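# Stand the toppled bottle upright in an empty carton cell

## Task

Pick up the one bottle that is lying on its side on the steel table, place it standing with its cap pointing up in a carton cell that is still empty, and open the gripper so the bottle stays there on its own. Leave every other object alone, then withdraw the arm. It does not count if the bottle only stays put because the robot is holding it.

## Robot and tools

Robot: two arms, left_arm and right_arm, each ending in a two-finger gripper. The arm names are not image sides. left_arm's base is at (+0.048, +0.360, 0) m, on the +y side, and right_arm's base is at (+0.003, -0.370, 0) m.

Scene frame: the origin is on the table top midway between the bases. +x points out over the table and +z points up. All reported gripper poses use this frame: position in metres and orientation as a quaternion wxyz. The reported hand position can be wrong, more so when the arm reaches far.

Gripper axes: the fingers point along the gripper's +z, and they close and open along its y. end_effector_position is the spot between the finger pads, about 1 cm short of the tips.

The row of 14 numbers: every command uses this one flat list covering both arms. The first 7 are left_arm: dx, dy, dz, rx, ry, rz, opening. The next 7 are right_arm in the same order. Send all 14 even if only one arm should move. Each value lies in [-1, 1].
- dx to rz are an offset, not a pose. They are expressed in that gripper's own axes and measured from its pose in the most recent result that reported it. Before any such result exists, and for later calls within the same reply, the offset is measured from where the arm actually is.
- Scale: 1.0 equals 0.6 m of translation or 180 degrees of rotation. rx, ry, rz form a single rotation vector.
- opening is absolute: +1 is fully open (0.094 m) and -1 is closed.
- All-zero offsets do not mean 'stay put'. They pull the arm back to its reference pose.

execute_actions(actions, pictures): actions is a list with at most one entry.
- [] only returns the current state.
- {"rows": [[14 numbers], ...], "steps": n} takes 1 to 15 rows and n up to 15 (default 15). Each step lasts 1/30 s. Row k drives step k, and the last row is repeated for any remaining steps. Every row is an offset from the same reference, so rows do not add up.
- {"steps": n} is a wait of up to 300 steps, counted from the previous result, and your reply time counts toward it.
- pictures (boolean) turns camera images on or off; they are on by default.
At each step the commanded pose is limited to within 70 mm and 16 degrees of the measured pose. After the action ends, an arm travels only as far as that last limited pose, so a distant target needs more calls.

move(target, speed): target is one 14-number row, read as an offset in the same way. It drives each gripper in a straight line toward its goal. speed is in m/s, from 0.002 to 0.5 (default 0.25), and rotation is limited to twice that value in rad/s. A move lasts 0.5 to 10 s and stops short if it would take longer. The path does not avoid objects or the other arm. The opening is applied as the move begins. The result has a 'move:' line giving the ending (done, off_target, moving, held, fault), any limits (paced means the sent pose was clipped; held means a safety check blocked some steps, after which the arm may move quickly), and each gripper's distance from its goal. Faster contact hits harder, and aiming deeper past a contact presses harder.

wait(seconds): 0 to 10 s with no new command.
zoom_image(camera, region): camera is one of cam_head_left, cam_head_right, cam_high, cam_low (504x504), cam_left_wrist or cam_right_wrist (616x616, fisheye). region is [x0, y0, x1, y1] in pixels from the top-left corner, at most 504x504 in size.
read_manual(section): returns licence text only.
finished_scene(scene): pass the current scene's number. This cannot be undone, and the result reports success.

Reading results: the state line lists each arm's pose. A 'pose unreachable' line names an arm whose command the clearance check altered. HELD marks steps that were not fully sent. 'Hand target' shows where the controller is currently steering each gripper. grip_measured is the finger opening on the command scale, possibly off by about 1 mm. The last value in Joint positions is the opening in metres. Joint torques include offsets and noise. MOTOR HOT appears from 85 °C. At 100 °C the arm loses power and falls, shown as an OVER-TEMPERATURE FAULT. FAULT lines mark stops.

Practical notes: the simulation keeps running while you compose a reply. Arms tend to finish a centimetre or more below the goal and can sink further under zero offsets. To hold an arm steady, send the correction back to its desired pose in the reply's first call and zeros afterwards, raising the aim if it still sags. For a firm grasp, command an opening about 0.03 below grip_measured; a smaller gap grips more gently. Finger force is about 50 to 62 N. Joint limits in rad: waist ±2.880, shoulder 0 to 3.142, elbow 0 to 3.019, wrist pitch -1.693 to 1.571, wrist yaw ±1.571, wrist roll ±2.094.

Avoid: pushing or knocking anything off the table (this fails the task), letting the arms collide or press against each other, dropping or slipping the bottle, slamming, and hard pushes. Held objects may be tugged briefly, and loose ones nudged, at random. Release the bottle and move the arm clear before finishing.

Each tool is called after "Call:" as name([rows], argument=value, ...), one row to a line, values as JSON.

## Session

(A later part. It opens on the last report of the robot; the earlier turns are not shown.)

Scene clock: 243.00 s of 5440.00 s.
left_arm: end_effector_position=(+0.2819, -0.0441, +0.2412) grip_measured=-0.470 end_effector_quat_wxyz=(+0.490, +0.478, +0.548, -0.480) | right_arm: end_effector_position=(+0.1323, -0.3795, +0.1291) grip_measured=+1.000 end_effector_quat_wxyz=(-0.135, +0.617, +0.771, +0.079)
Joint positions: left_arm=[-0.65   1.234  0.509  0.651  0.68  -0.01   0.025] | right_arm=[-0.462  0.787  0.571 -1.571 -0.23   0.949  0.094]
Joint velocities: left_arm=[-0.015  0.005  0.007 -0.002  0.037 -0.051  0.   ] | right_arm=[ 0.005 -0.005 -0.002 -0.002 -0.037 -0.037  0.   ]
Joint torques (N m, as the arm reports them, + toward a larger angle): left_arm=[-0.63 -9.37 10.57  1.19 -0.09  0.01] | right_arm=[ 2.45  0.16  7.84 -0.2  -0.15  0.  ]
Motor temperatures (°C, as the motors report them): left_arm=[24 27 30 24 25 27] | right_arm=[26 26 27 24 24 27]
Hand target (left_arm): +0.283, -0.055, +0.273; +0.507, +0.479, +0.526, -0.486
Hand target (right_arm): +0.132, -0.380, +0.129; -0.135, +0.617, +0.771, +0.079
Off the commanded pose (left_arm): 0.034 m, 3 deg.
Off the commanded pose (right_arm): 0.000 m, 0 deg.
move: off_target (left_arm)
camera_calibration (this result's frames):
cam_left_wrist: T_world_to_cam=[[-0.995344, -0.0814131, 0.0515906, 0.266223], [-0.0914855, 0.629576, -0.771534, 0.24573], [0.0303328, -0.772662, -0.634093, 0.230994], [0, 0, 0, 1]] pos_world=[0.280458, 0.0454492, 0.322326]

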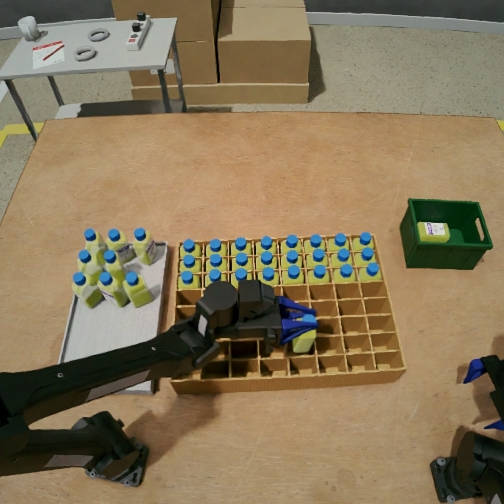

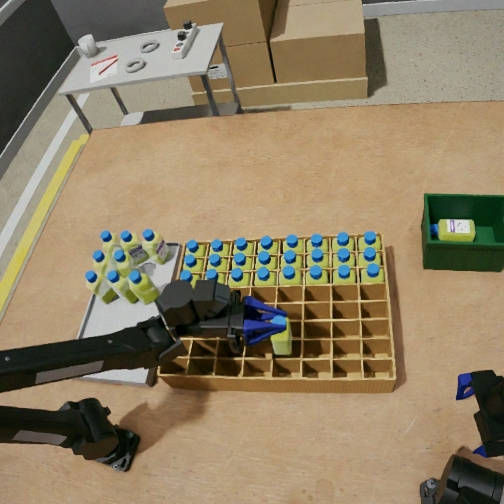

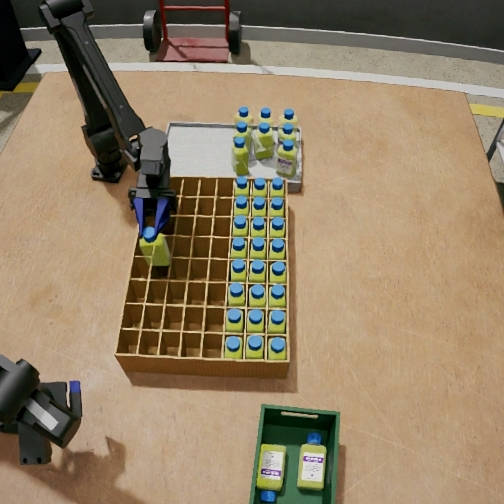

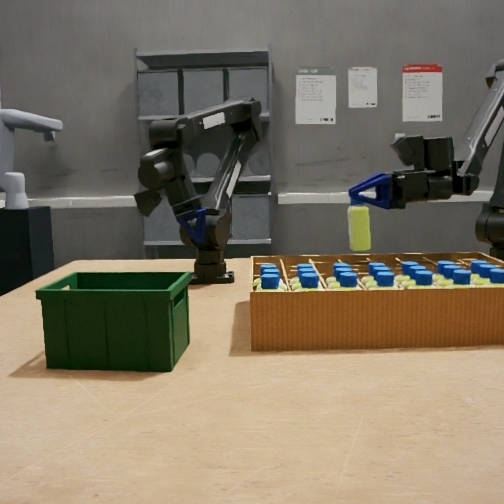

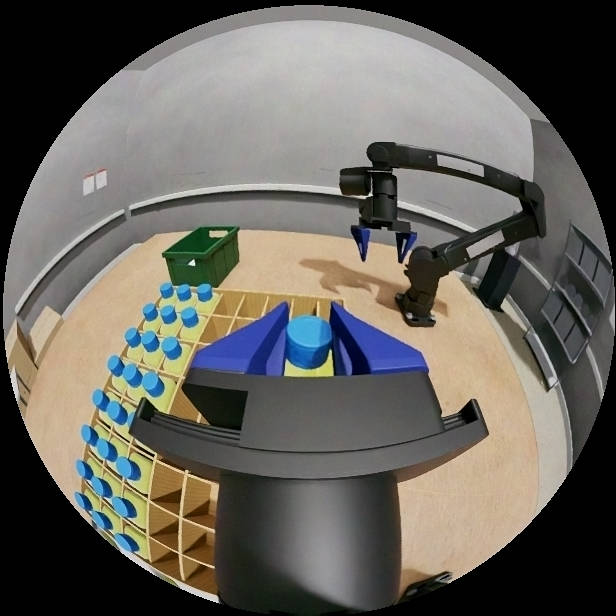

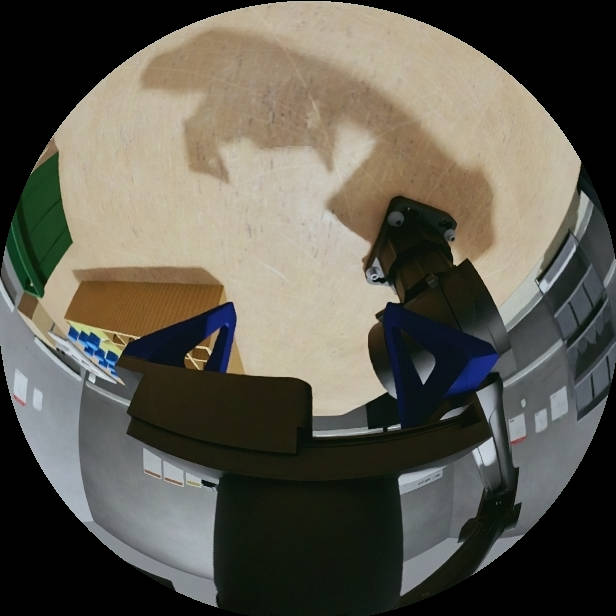

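Call:
move(target=[-0.05,-0.003,0.015,0.028,-0.035,0.025,-0.54,0,0,0,0,0,0,1], speed=0.05)

Call:
zoom_image(camera="cam_head_left", region=[230,280,370,400])

Call:
zoom_image(camera="cam_high", region=[110,190,230,310])

Scene clock: 250.53 s of 5440.00 s.
left_arm: end_effector_position=(+0.2694, -0.0485, +0.2482) grip_measured=-0.470 end_effector_quat_wxyz=(+0.495, +0.499, +0.497, -0.508) | right_arm: end_effector_position=(+0.1323, -0.3795, +0.1291) grip_measured=+1.000 end_effector_quat_wxyz=(-0.135, +0.617, +0.771, +0.079)
Joint positions: left_arm=[-0.65   1.278  0.507  0.781  0.774 -0.017  0.025] | right_arm=[-0.462  0.787  0.571 -1.571 -0.23   0.949  0.094]
Joint velocities: left_arm=[-0.024  0.005 -0.002 -0.002  0.066  0.022 -0.   ] | right_arm=[ 0.005  0.005 -0.017 -0.007  0.022 -0.037  0.   ]
Joint torques (N m, as the arm reports them, + toward a larger angle): left_arm=[ 1.43 -7.22  9.67  2.24  0.21 -0.04] | right_arm=[ 2.31 -0.1   7.86 -0.14 -0.15  0.  ]
Motor temperatures (°C, as the motors report them): left_arm=[24 27 31 24 25 27] | right_arm=[26 26 27 24 24 27]
Hand target (left_arm): +0.282, -0.054, +0.271; +0.517, +0.493, +0.480, -0.509
Hand target (right_arm): +0.132, -0.380, +0.129; -0.135, +0.617, +0.771, +0.079
Off the commanded pose (left_arm): 0.027 m, 3 deg.
Off the commanded pose (right_arm): 0.000 m, 0 deg.
After step 90, 2.67 s passed at rest.
move: off_target (left_arm)
camera_calibration (this result's frames):
cam_left_wrist: T_world_to_cam=[[-0.999884, 0.0143135, 0.00513518, 0.270501], [0.00417159, 0.582915, -0.812523, 0.23496], [-0.0146234, -0.812407, -0.582907, 0.229874], [0, 0, 0, 1]] pos_world=[0.272851, 0.0459181, 0.323516]

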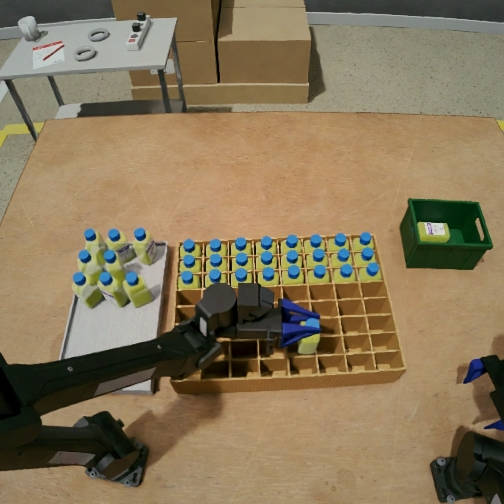

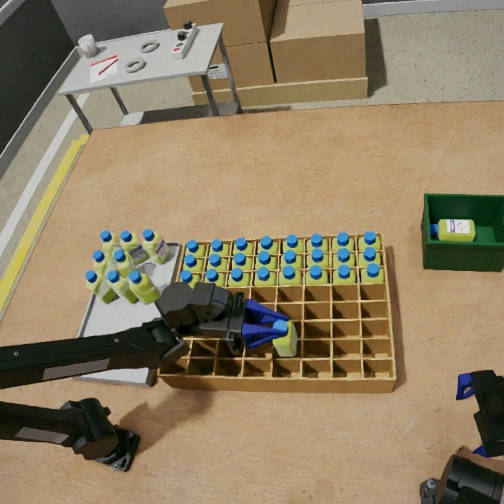

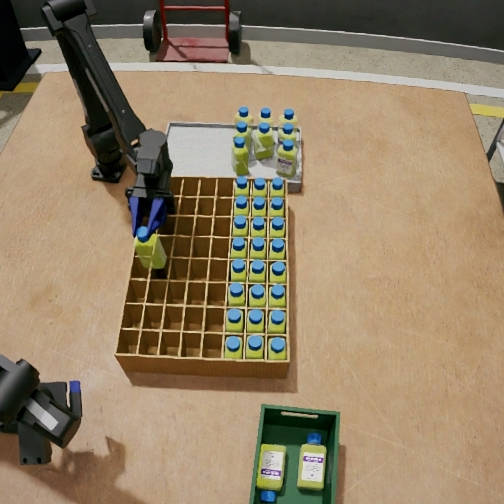

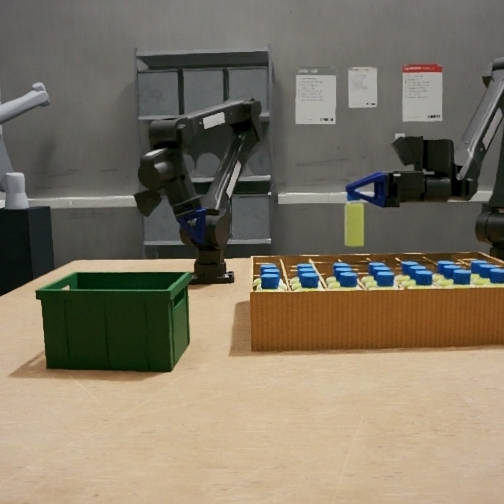

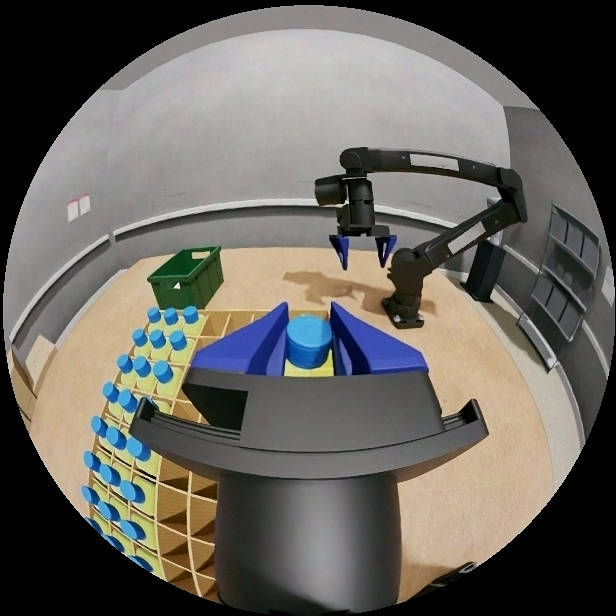

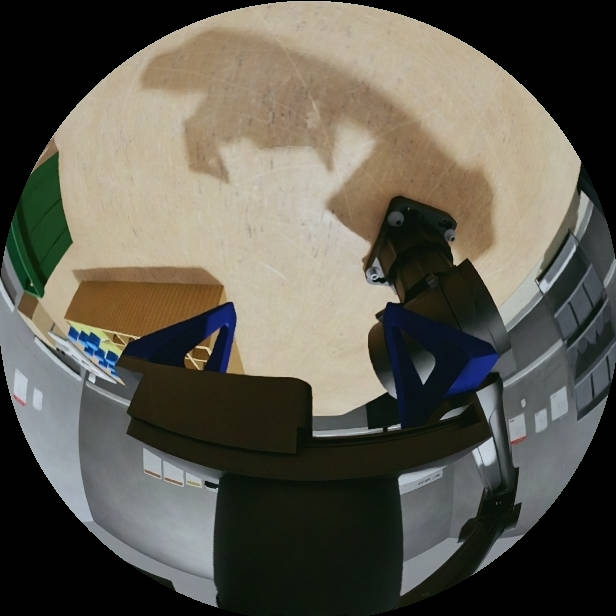

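Region (230, 280, 370, 400) of cam_head_left's 504x504 image, scaled by 3.600, with more detail than that image has; it fills the top 432 rows of this view, and the rest is white.

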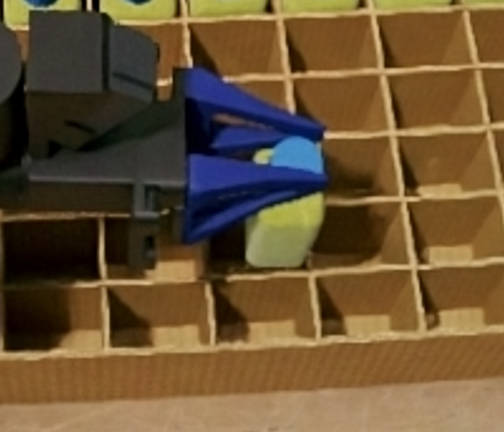

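Region (110, 190, 230, 310) of cam_high's 504x504 image, scaled by 4.200, with more detail than that image has.

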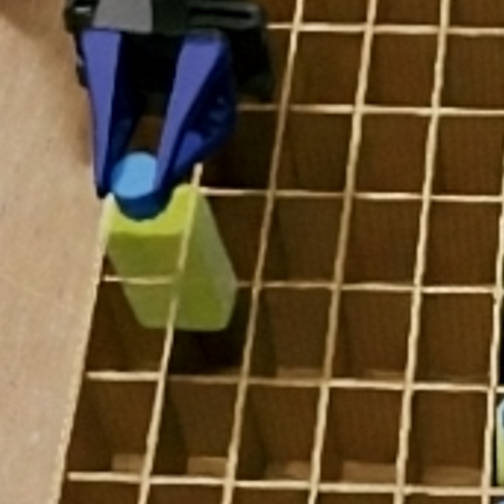

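Call:
move(target=[-0.035,0.02,0.003,0,0,0,-0.54,0,0,0,0,0,0,1], speed=0.05)

Call:
zoom_image(camera="cam_head_left", region=[230,280,370,400])

Call:
zoom_image(camera="cam_high", region=[110,190,230,310])

Scene clock: 253.73 s of 5440.00 s.
left_arm: end_effector_position=(+0.2688, -0.0458, +0.2375) grip_measured=-0.470 end_effector_quat_wxyz=(+0.470, +0.501, +0.517, -0.510) | right_arm: end_effector_position=(+0.1323, -0.3795, +0.1291) grip_measured=+1.000 end_effector_quat_wxyz=(-0.135, +0.617, +0.771, +0.079)
Joint positions: left_arm=[-0.642  1.271  0.507  0.711  0.793 -0.019  0.025] | right_arm=[-0.462  0.787  0.571 -1.571 -0.23   0.949  0.094]
Joint velocities: left_arm=[-0.015 -0.005  0.002  0.012 -0.007  0.037 -0.001] | right_arm=[ 0.005 -0.005  0.002  0.002 -0.022  0.007  0.   ]
Joint torques (N m, as the arm reports them, + toward a larger angle): left_arm=[  1.67 -10.68  10.15   0.93   0.25   0.09] | right_arm=[ 2.33 -0.03  7.92 -0.09 -0.15  0.02]
Motor temperatures (°C, as the motors report them): left_arm=[24 27 31 24 25 27] | right_arm=[26 26 27 24 24 27]
Hand target (left_arm): +0.280, -0.049, +0.269; +0.495, +0.499, +0.497, -0.508
Hand target (right_arm): +0.132, -0.380, +0.129; -0.135, +0.617, +0.771, +0.079
Off the commanded pose (left_arm): 0.034 m, 4 deg.
Off the commanded pose (right_arm): 0.000 m, 0 deg.
move: off_target (left_arm)
camera_calibration (this result's frames):
cam_left_wrist: T_world_to_cam=[[-0.998417, 0.0233107, 0.0511885, 0.259019], [-0.0257695, 0.619366, -0.784679, 0.227796], [-0.0499959, -0.784756, -0.617785, 0.24492], [0, 0, 0, 1]] pos_world=[0.276725, 0.0450752, 0.316795]

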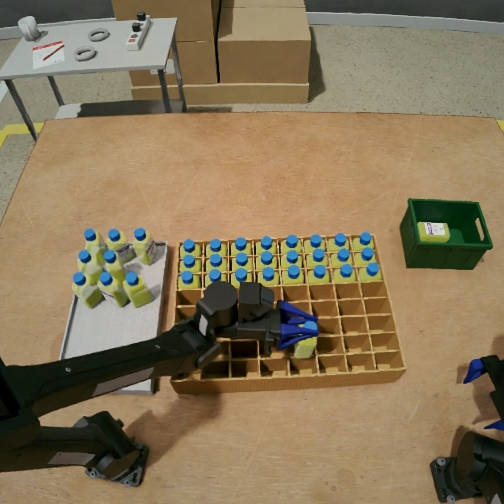

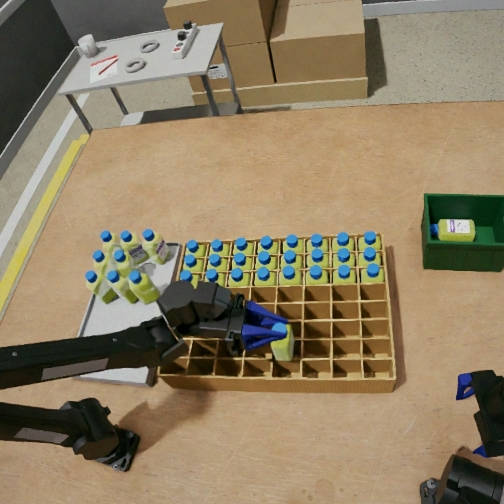

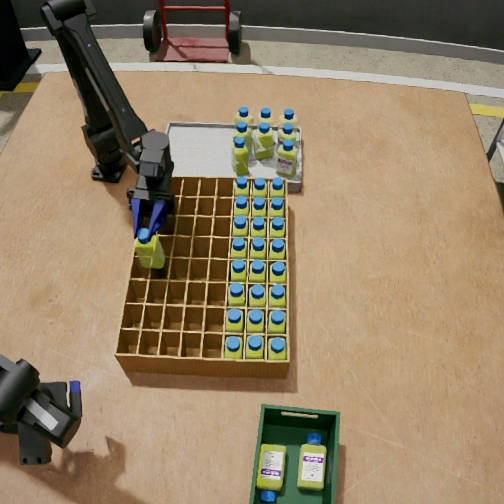

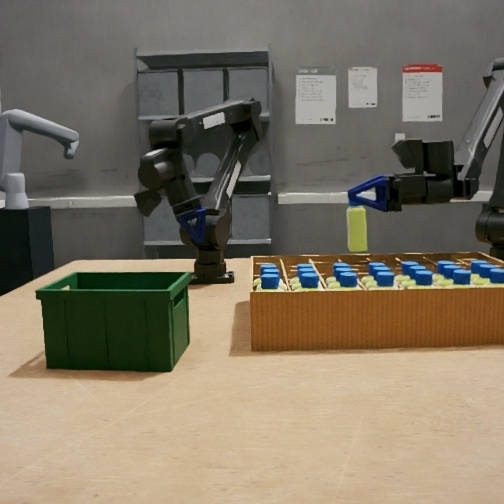

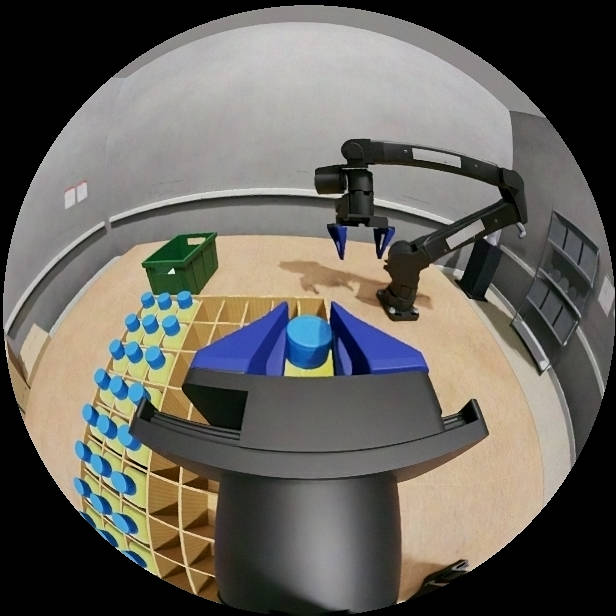

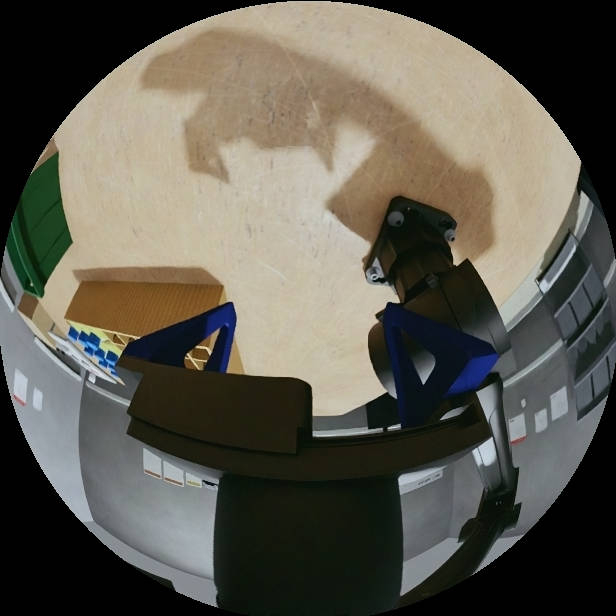

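Region (230, 280, 370, 400) of cam_head_left's 504x504 image, scaled by 3.600, with more detail than that image has; it fills the top 432 rows of this view, and the rest is white.

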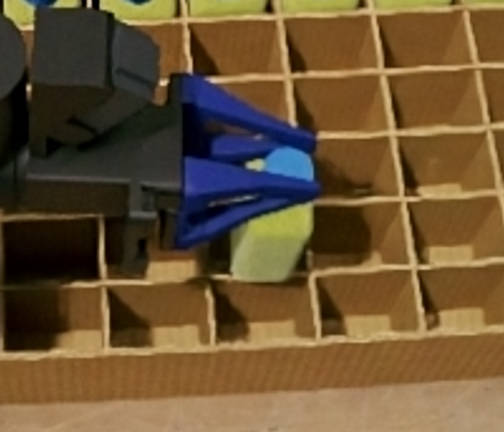

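Region (110, 190, 230, 310) of cam_high's 504x504 image, scaled by 4.200, with more detail than that image has.

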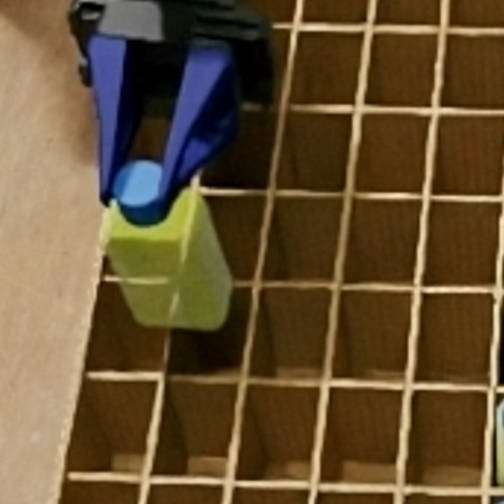

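Call:
move(target=[-0.055,0.04,0.01,0,-0.025,0.03,-0.54,0,0,0,0,0,0,1], speed=0.05)

Call:
zoom_image(camera="cam_head_left", region=[230,280,370,400])

Call:
zoom_image(camera="cam_high", region=[110,190,230,310])

Scene clock: 260.80 s of 5440.00 s.
left_arm: end_effector_position=(+0.2782, -0.0456, +0.2430) grip_measured=-0.470 end_effector_quat_wxyz=(+0.482, +0.503, +0.501, -0.513) | right_arm: end_effector_position=(+0.1323, -0.3795, +0.1291) grip_measured=+1.000 end_effector_quat_wxyz=(-0.135, +0.617, +0.771, +0.079)
Joint positions: left_arm=[-0.618  1.299  0.522  0.764  0.824 -0.019  0.025] | right_arm=[-0.462  0.787  0.571 -1.571 -0.23   0.949  0.094]
Joint velocities: left_arm=[-0.005 -0.005 -0.032 -0.007  0.022  0.022  0.   ] | right_arm=[-0.005 -0.024  0.017 -0.012 -0.037 -0.037  0.   ]
Joint torques (N m, as the arm reports them, + toward a larger angle): left_arm=[ 1.7  -7.9  10.25  2.47  0.24  0.17] | right_arm=[ 2.38 -0.31  7.9  -0.14 -0.17 -0.01]
Motor temperatures (°C, as the motors report them): left_arm=[24 27 31 24 25 27] | right_arm=[26 26 27 24 24 27]
Hand target (left_arm): +0.294, -0.052, +0.269; +0.513, +0.505, +0.475, -0.506
Hand target (right_arm): +0.132, -0.380, +0.129; -0.135, +0.617, +0.771, +0.079
Off the commanded pose (left_arm): 0.032 m, 5 deg.
Off the commanded pose (right_arm): 0.000 m, 0 deg.
After step 90, 2.50 s passed at rest.
move: off_target (left_arm)
camera_calibration (this result's frames):
cam_left_wrist: T_world_to_cam=[[-0.999217, 0.0323916, 0.0227235, 0.275676], [0.00106191, 0.596047, -0.802949, 0.228172], [-0.0395531, -0.802296, -0.595615, 0.239844], [0, 0, 0, 1]] pos_world=[0.284704, 0.0474952, 0.3198]

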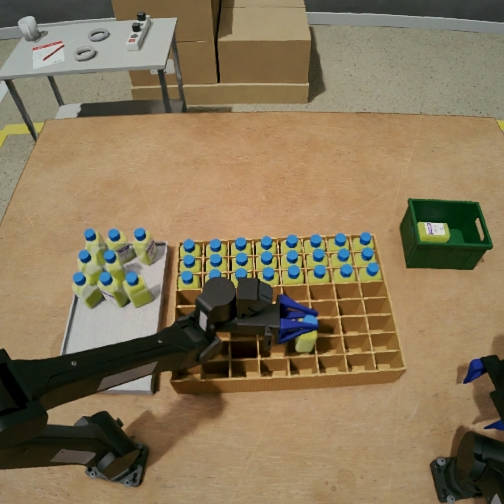

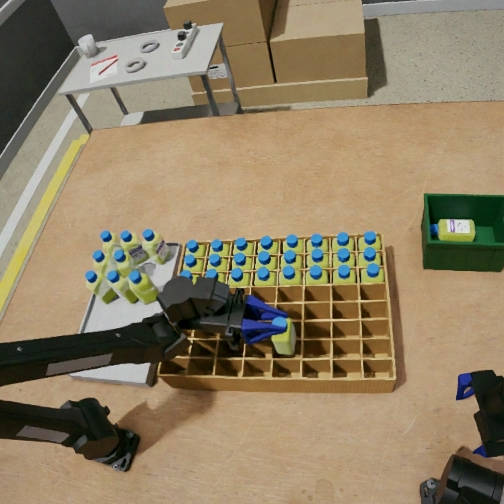

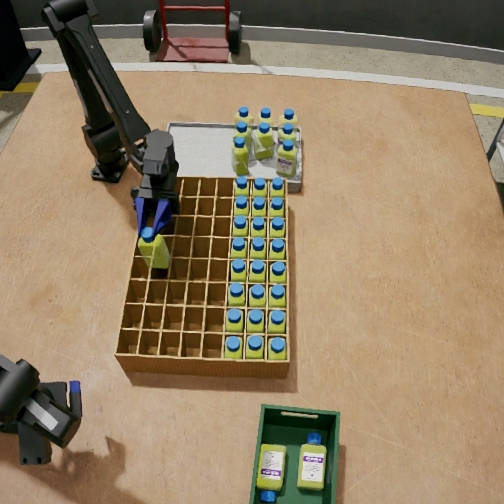

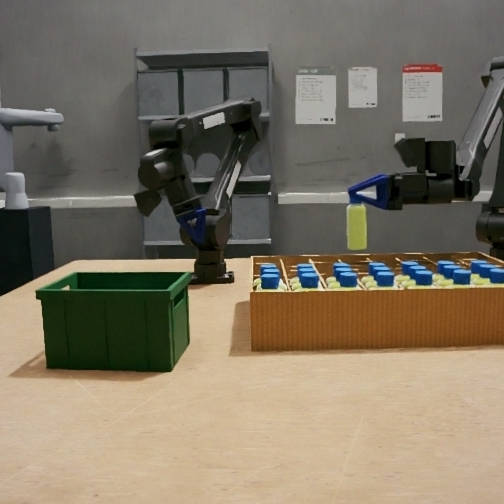

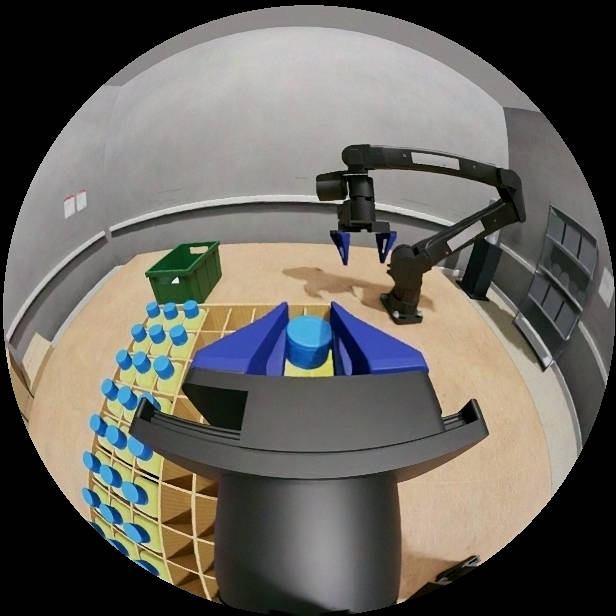

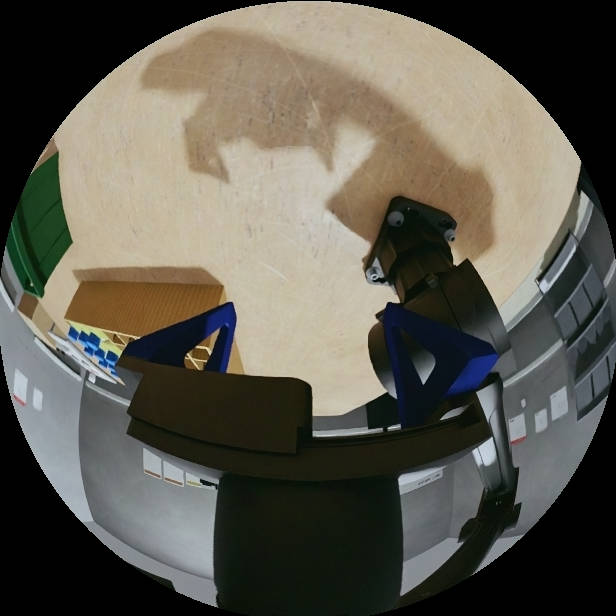

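Region (230, 280, 370, 400) of cam_head_left's 504x504 image, scaled by 3.600, with more detail than that image has; it fills the top 432 rows of this view, and the rest is white.

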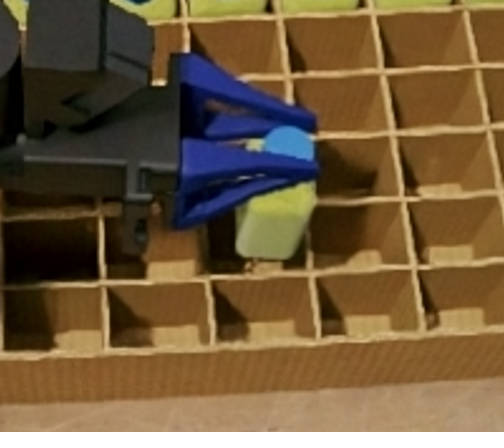

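Region (110, 190, 230, 310) of cam_high's 504x504 image, scaled by 4.200, with more detail than that image has.

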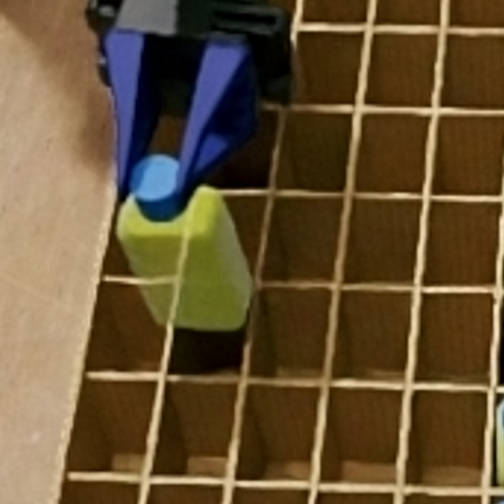

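Call:
move(target=[0.01,0.028,0.018,0,-0.012,0.022,-0.54,0,0,0,0,0,0,1], speed=0.03)

Call:
zoom_image(camera="cam_head_left", region=[230,280,370,400])

Call:
zoom_image(camera="cam_high", region=[110,190,230,310])

Scene clock: 265.77 s of 5440.00 s.
left_arm: end_effector_position=(+0.2845, -0.0525, +0.2205) grip_measured=-0.470 end_effector_quat_wxyz=(+0.485, +0.508, +0.496, -0.510) | right_arm: end_effector_position=(+0.1323, -0.3795, +0.1291) grip_measured=+1.000 end_effector_quat_wxyz=(-0.135, +0.617, +0.771, +0.079)
Joint positions: left_arm=[-0.618  1.393  0.522  0.859  0.829 -0.004  0.025] | right_arm=[-0.462  0.787  0.571 -1.571 -0.23   0.949  0.094]
Joint velocities: left_arm=[ 0.005  0.005 -0.002  0.027 -0.007  0.051 -0.   ] | right_arm=[ 0.015 -0.005 -0.027 -0.002 -0.022 -0.022  0.   ]
Joint torques (N m, as the arm reports them, + toward a larger angle): left_arm=[ 1.08 -8.42  8.12  2.34  0.25  0.16] | right_arm=[ 2.43 -0.23  7.79 -0.13 -0.15 -0.01]
Motor temperatures (°C, as the motors report them): left_arm=[24 27 31 24 25 27] | right_arm=[26 26 27 24 24 27]
Hand target (left_arm): +0.294, -0.057, +0.236; +0.509, +0.511, +0.475, -0.505
Hand target (right_arm): +0.132, -0.380, +0.129; -0.135, +0.617, +0.771, +0.079
Off the commanded pose (left_arm): 0.019 m, 4 deg.
Off the commanded pose (right_arm): 0.000 m, 0 deg.
After step 90, 0.37 s passed at rest.
move: off_target (left_arm)
camera_calibration (this result's frames):
cam_left_wrist: T_world_to_cam=[[-0.999293, 0.0367211, 0.00808624, 0.286125], [0.0153684, 0.595152, -0.803466, 0.210128], [-0.0343167, -0.802774, -0.595295, 0.219563], [0, 0, 0, 1]] pos_world=[0.290228, 0.0406943, 0.297222]

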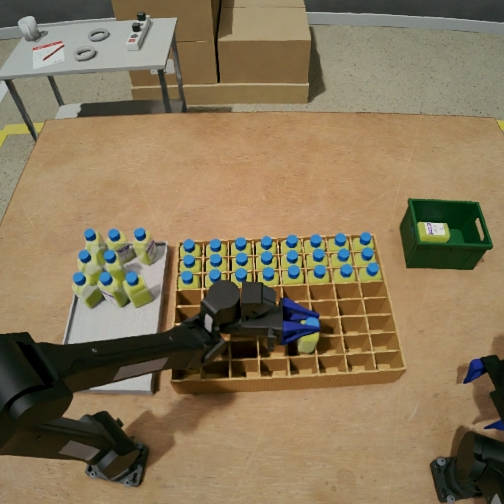

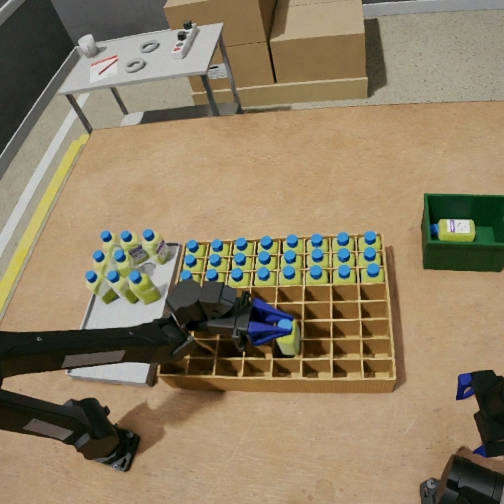

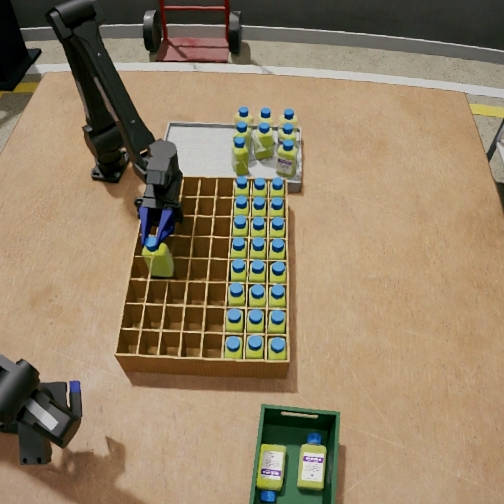

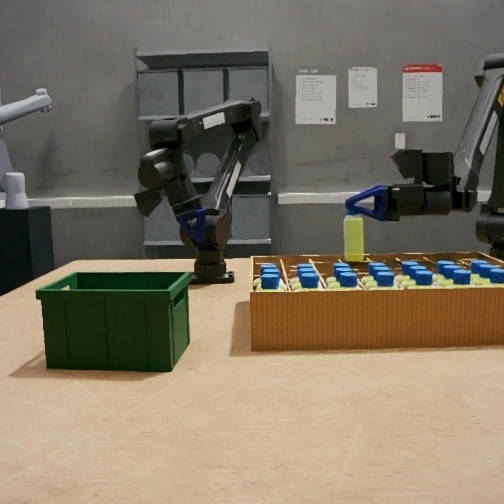

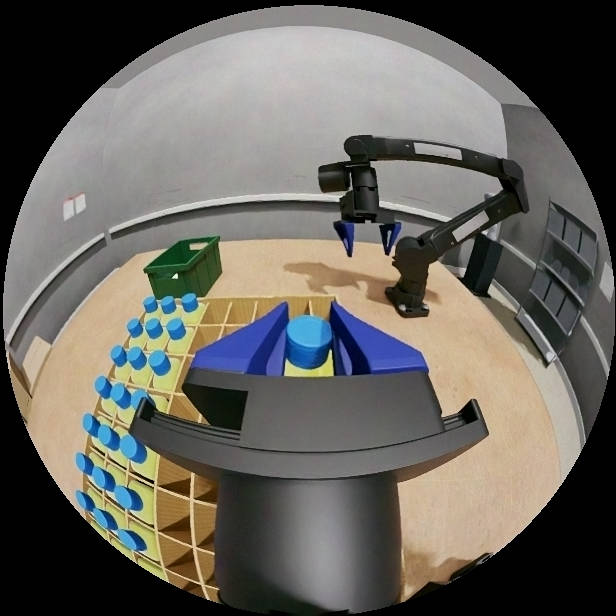

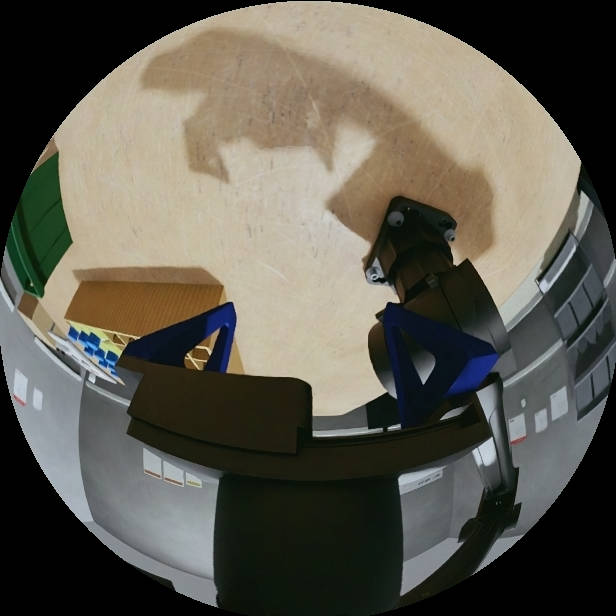

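Region (230, 280, 370, 400) of cam_head_left's 504x504 image, scaled by 3.600, with more detail than that image has; it fills the top 432 rows of this view, and the rest is white.

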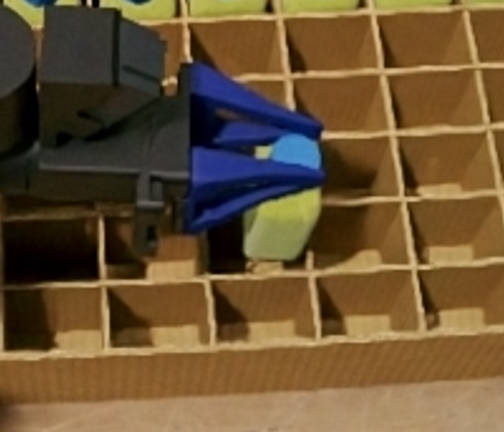

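Region (110, 190, 230, 310) of cam_high's 504x504 image, scaled by 4.200, with more detail than that image has.

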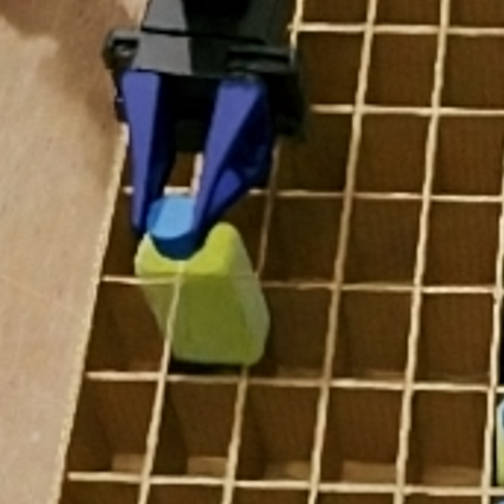

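Call:
move(target=[0.035,0.0,0.002,0,0,0.015,-0.54,0,0,0,0,0,0,1], speed=0.02)

Call:
zoom_image(camera="cam_head_left", region=[230,280,370,400])

Call:
zoom_image(camera="cam_high", region=[110,190,230,310])

Scene clock: 271.63 s of 5440.00 s.
left_arm: end_effector_position=(+0.2851, -0.0531, +0.2108) grip_measured=-0.470 end_effector_quat_wxyz=(+0.496, +0.514, +0.485, -0.505) | right_arm: end_effector_position=(+0.1323, -0.3795, +0.1291) grip_measured=+1.000 end_effector_quat_wxyz=(-0.135, +0.617, +0.771, +0.079)
Joint positions: left_arm=[-0.618  1.435  0.512  0.927  0.829  0.018  0.025] | right_arm=[-0.462  0.787  0.571 -1.571 -0.23   0.949  0.094]
Joint velocities: left_arm=[-0.005 -0.005 -0.032  0.022 -0.051  0.11   0.001] | right_arm=[-0.015 -0.005 -0.012 -0.002 -0.022  0.095  0.   ]
Joint torques (N m, as the arm reports them, + toward a larger angle): left_arm=[ 0.36 -7.26  5.06  1.64 -0.08  0.31] | right_arm=[ 2.74 -0.1   7.93 -0.03 -0.17  0.02]
Motor temperatures (°C, as the motors report them): left_arm=[24 27 31 24 25 27] | right_arm=[26 26 27 24 24 27]
Hand target (left_arm): +0.284, -0.053, +0.199; +0.497, +0.520, +0.484, -0.499
Hand target (right_arm): +0.132, -0.380, +0.129; -0.135, +0.617, +0.771, +0.079
Off the commanded pose (left_arm): 0.011 m, 1 deg.
Off the commanded pose (right_arm): 0.000 m, 0 deg.
After step 90, 1.50 s passed at rest.
move: off_target (left_arm)
camera_calibration (this result's frames):
cam_left_wrist: T_world_to_cam=[[-0.99898, 0.0366807, -0.0263201, 0.293963], [0.0428291, 0.585595, -0.809472, 0.195576], [-0.0142791, -0.809774, -0.586569, 0.205411], [0, 0, 0, 1]] pos_world=[0.28822, 0.0410252, 0.286537]

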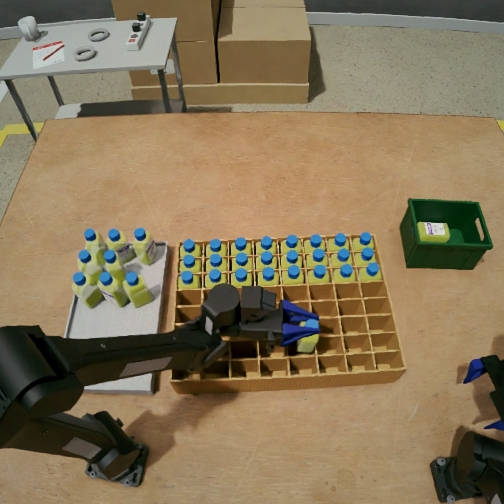

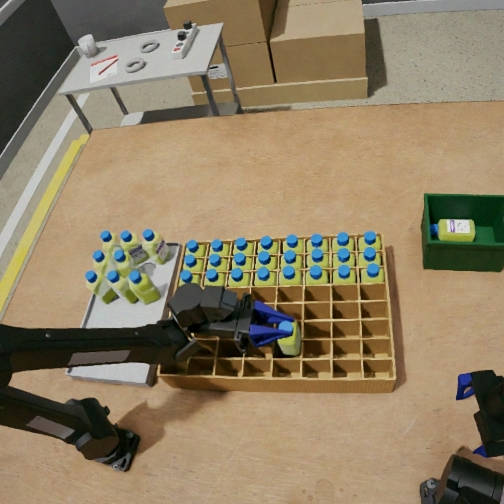

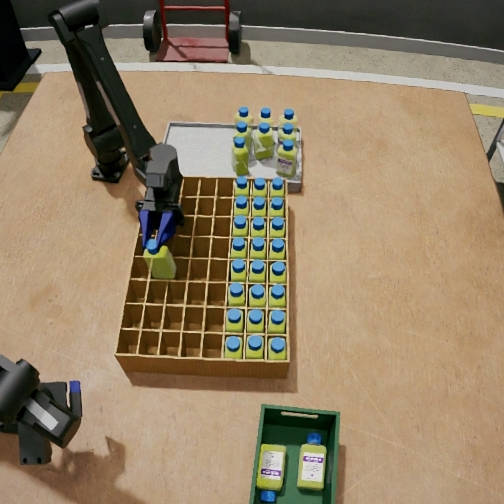

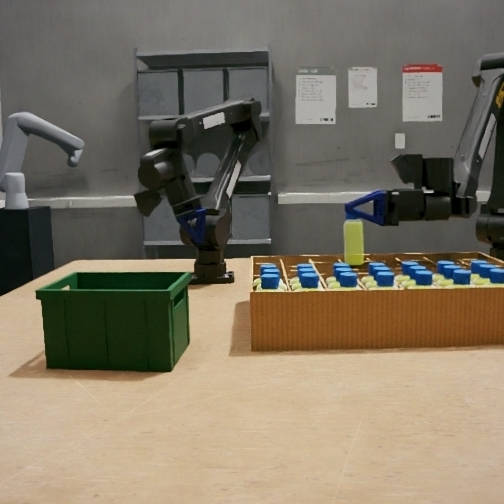

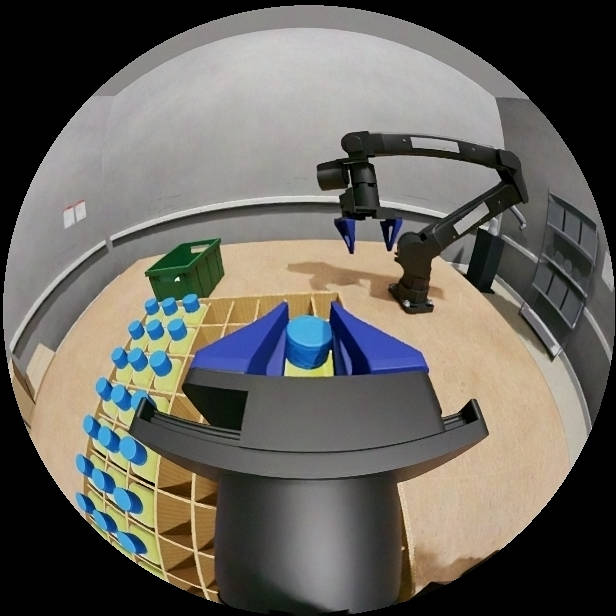

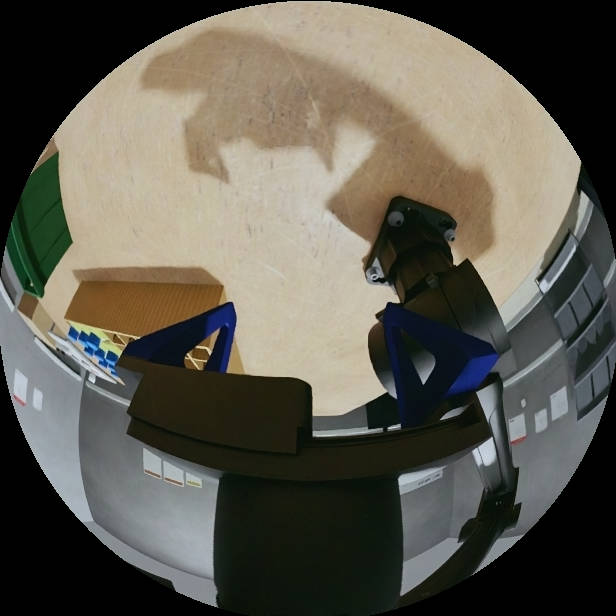

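Region (230, 280, 370, 400) of cam_head_left's 504x504 image, scaled by 3.600, with more detail than that image has; it fills the top 432 rows of this view, and the rest is white.

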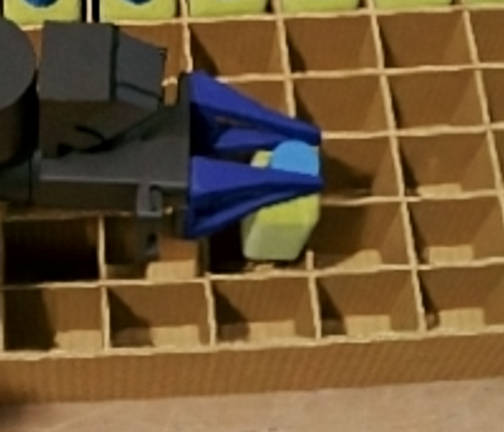

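Region (110, 190, 230, 310) of cam_high's 504x504 image, scaled by 4.200, with more detail than that image has.

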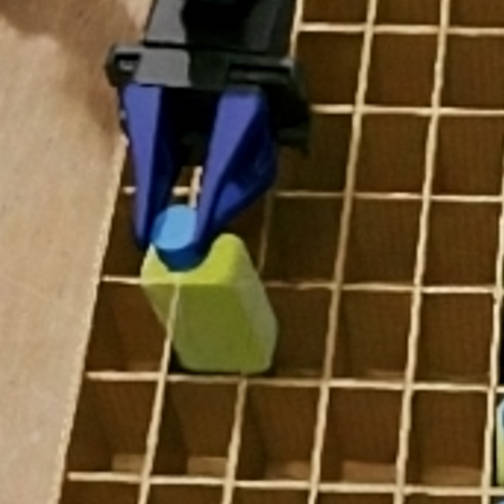

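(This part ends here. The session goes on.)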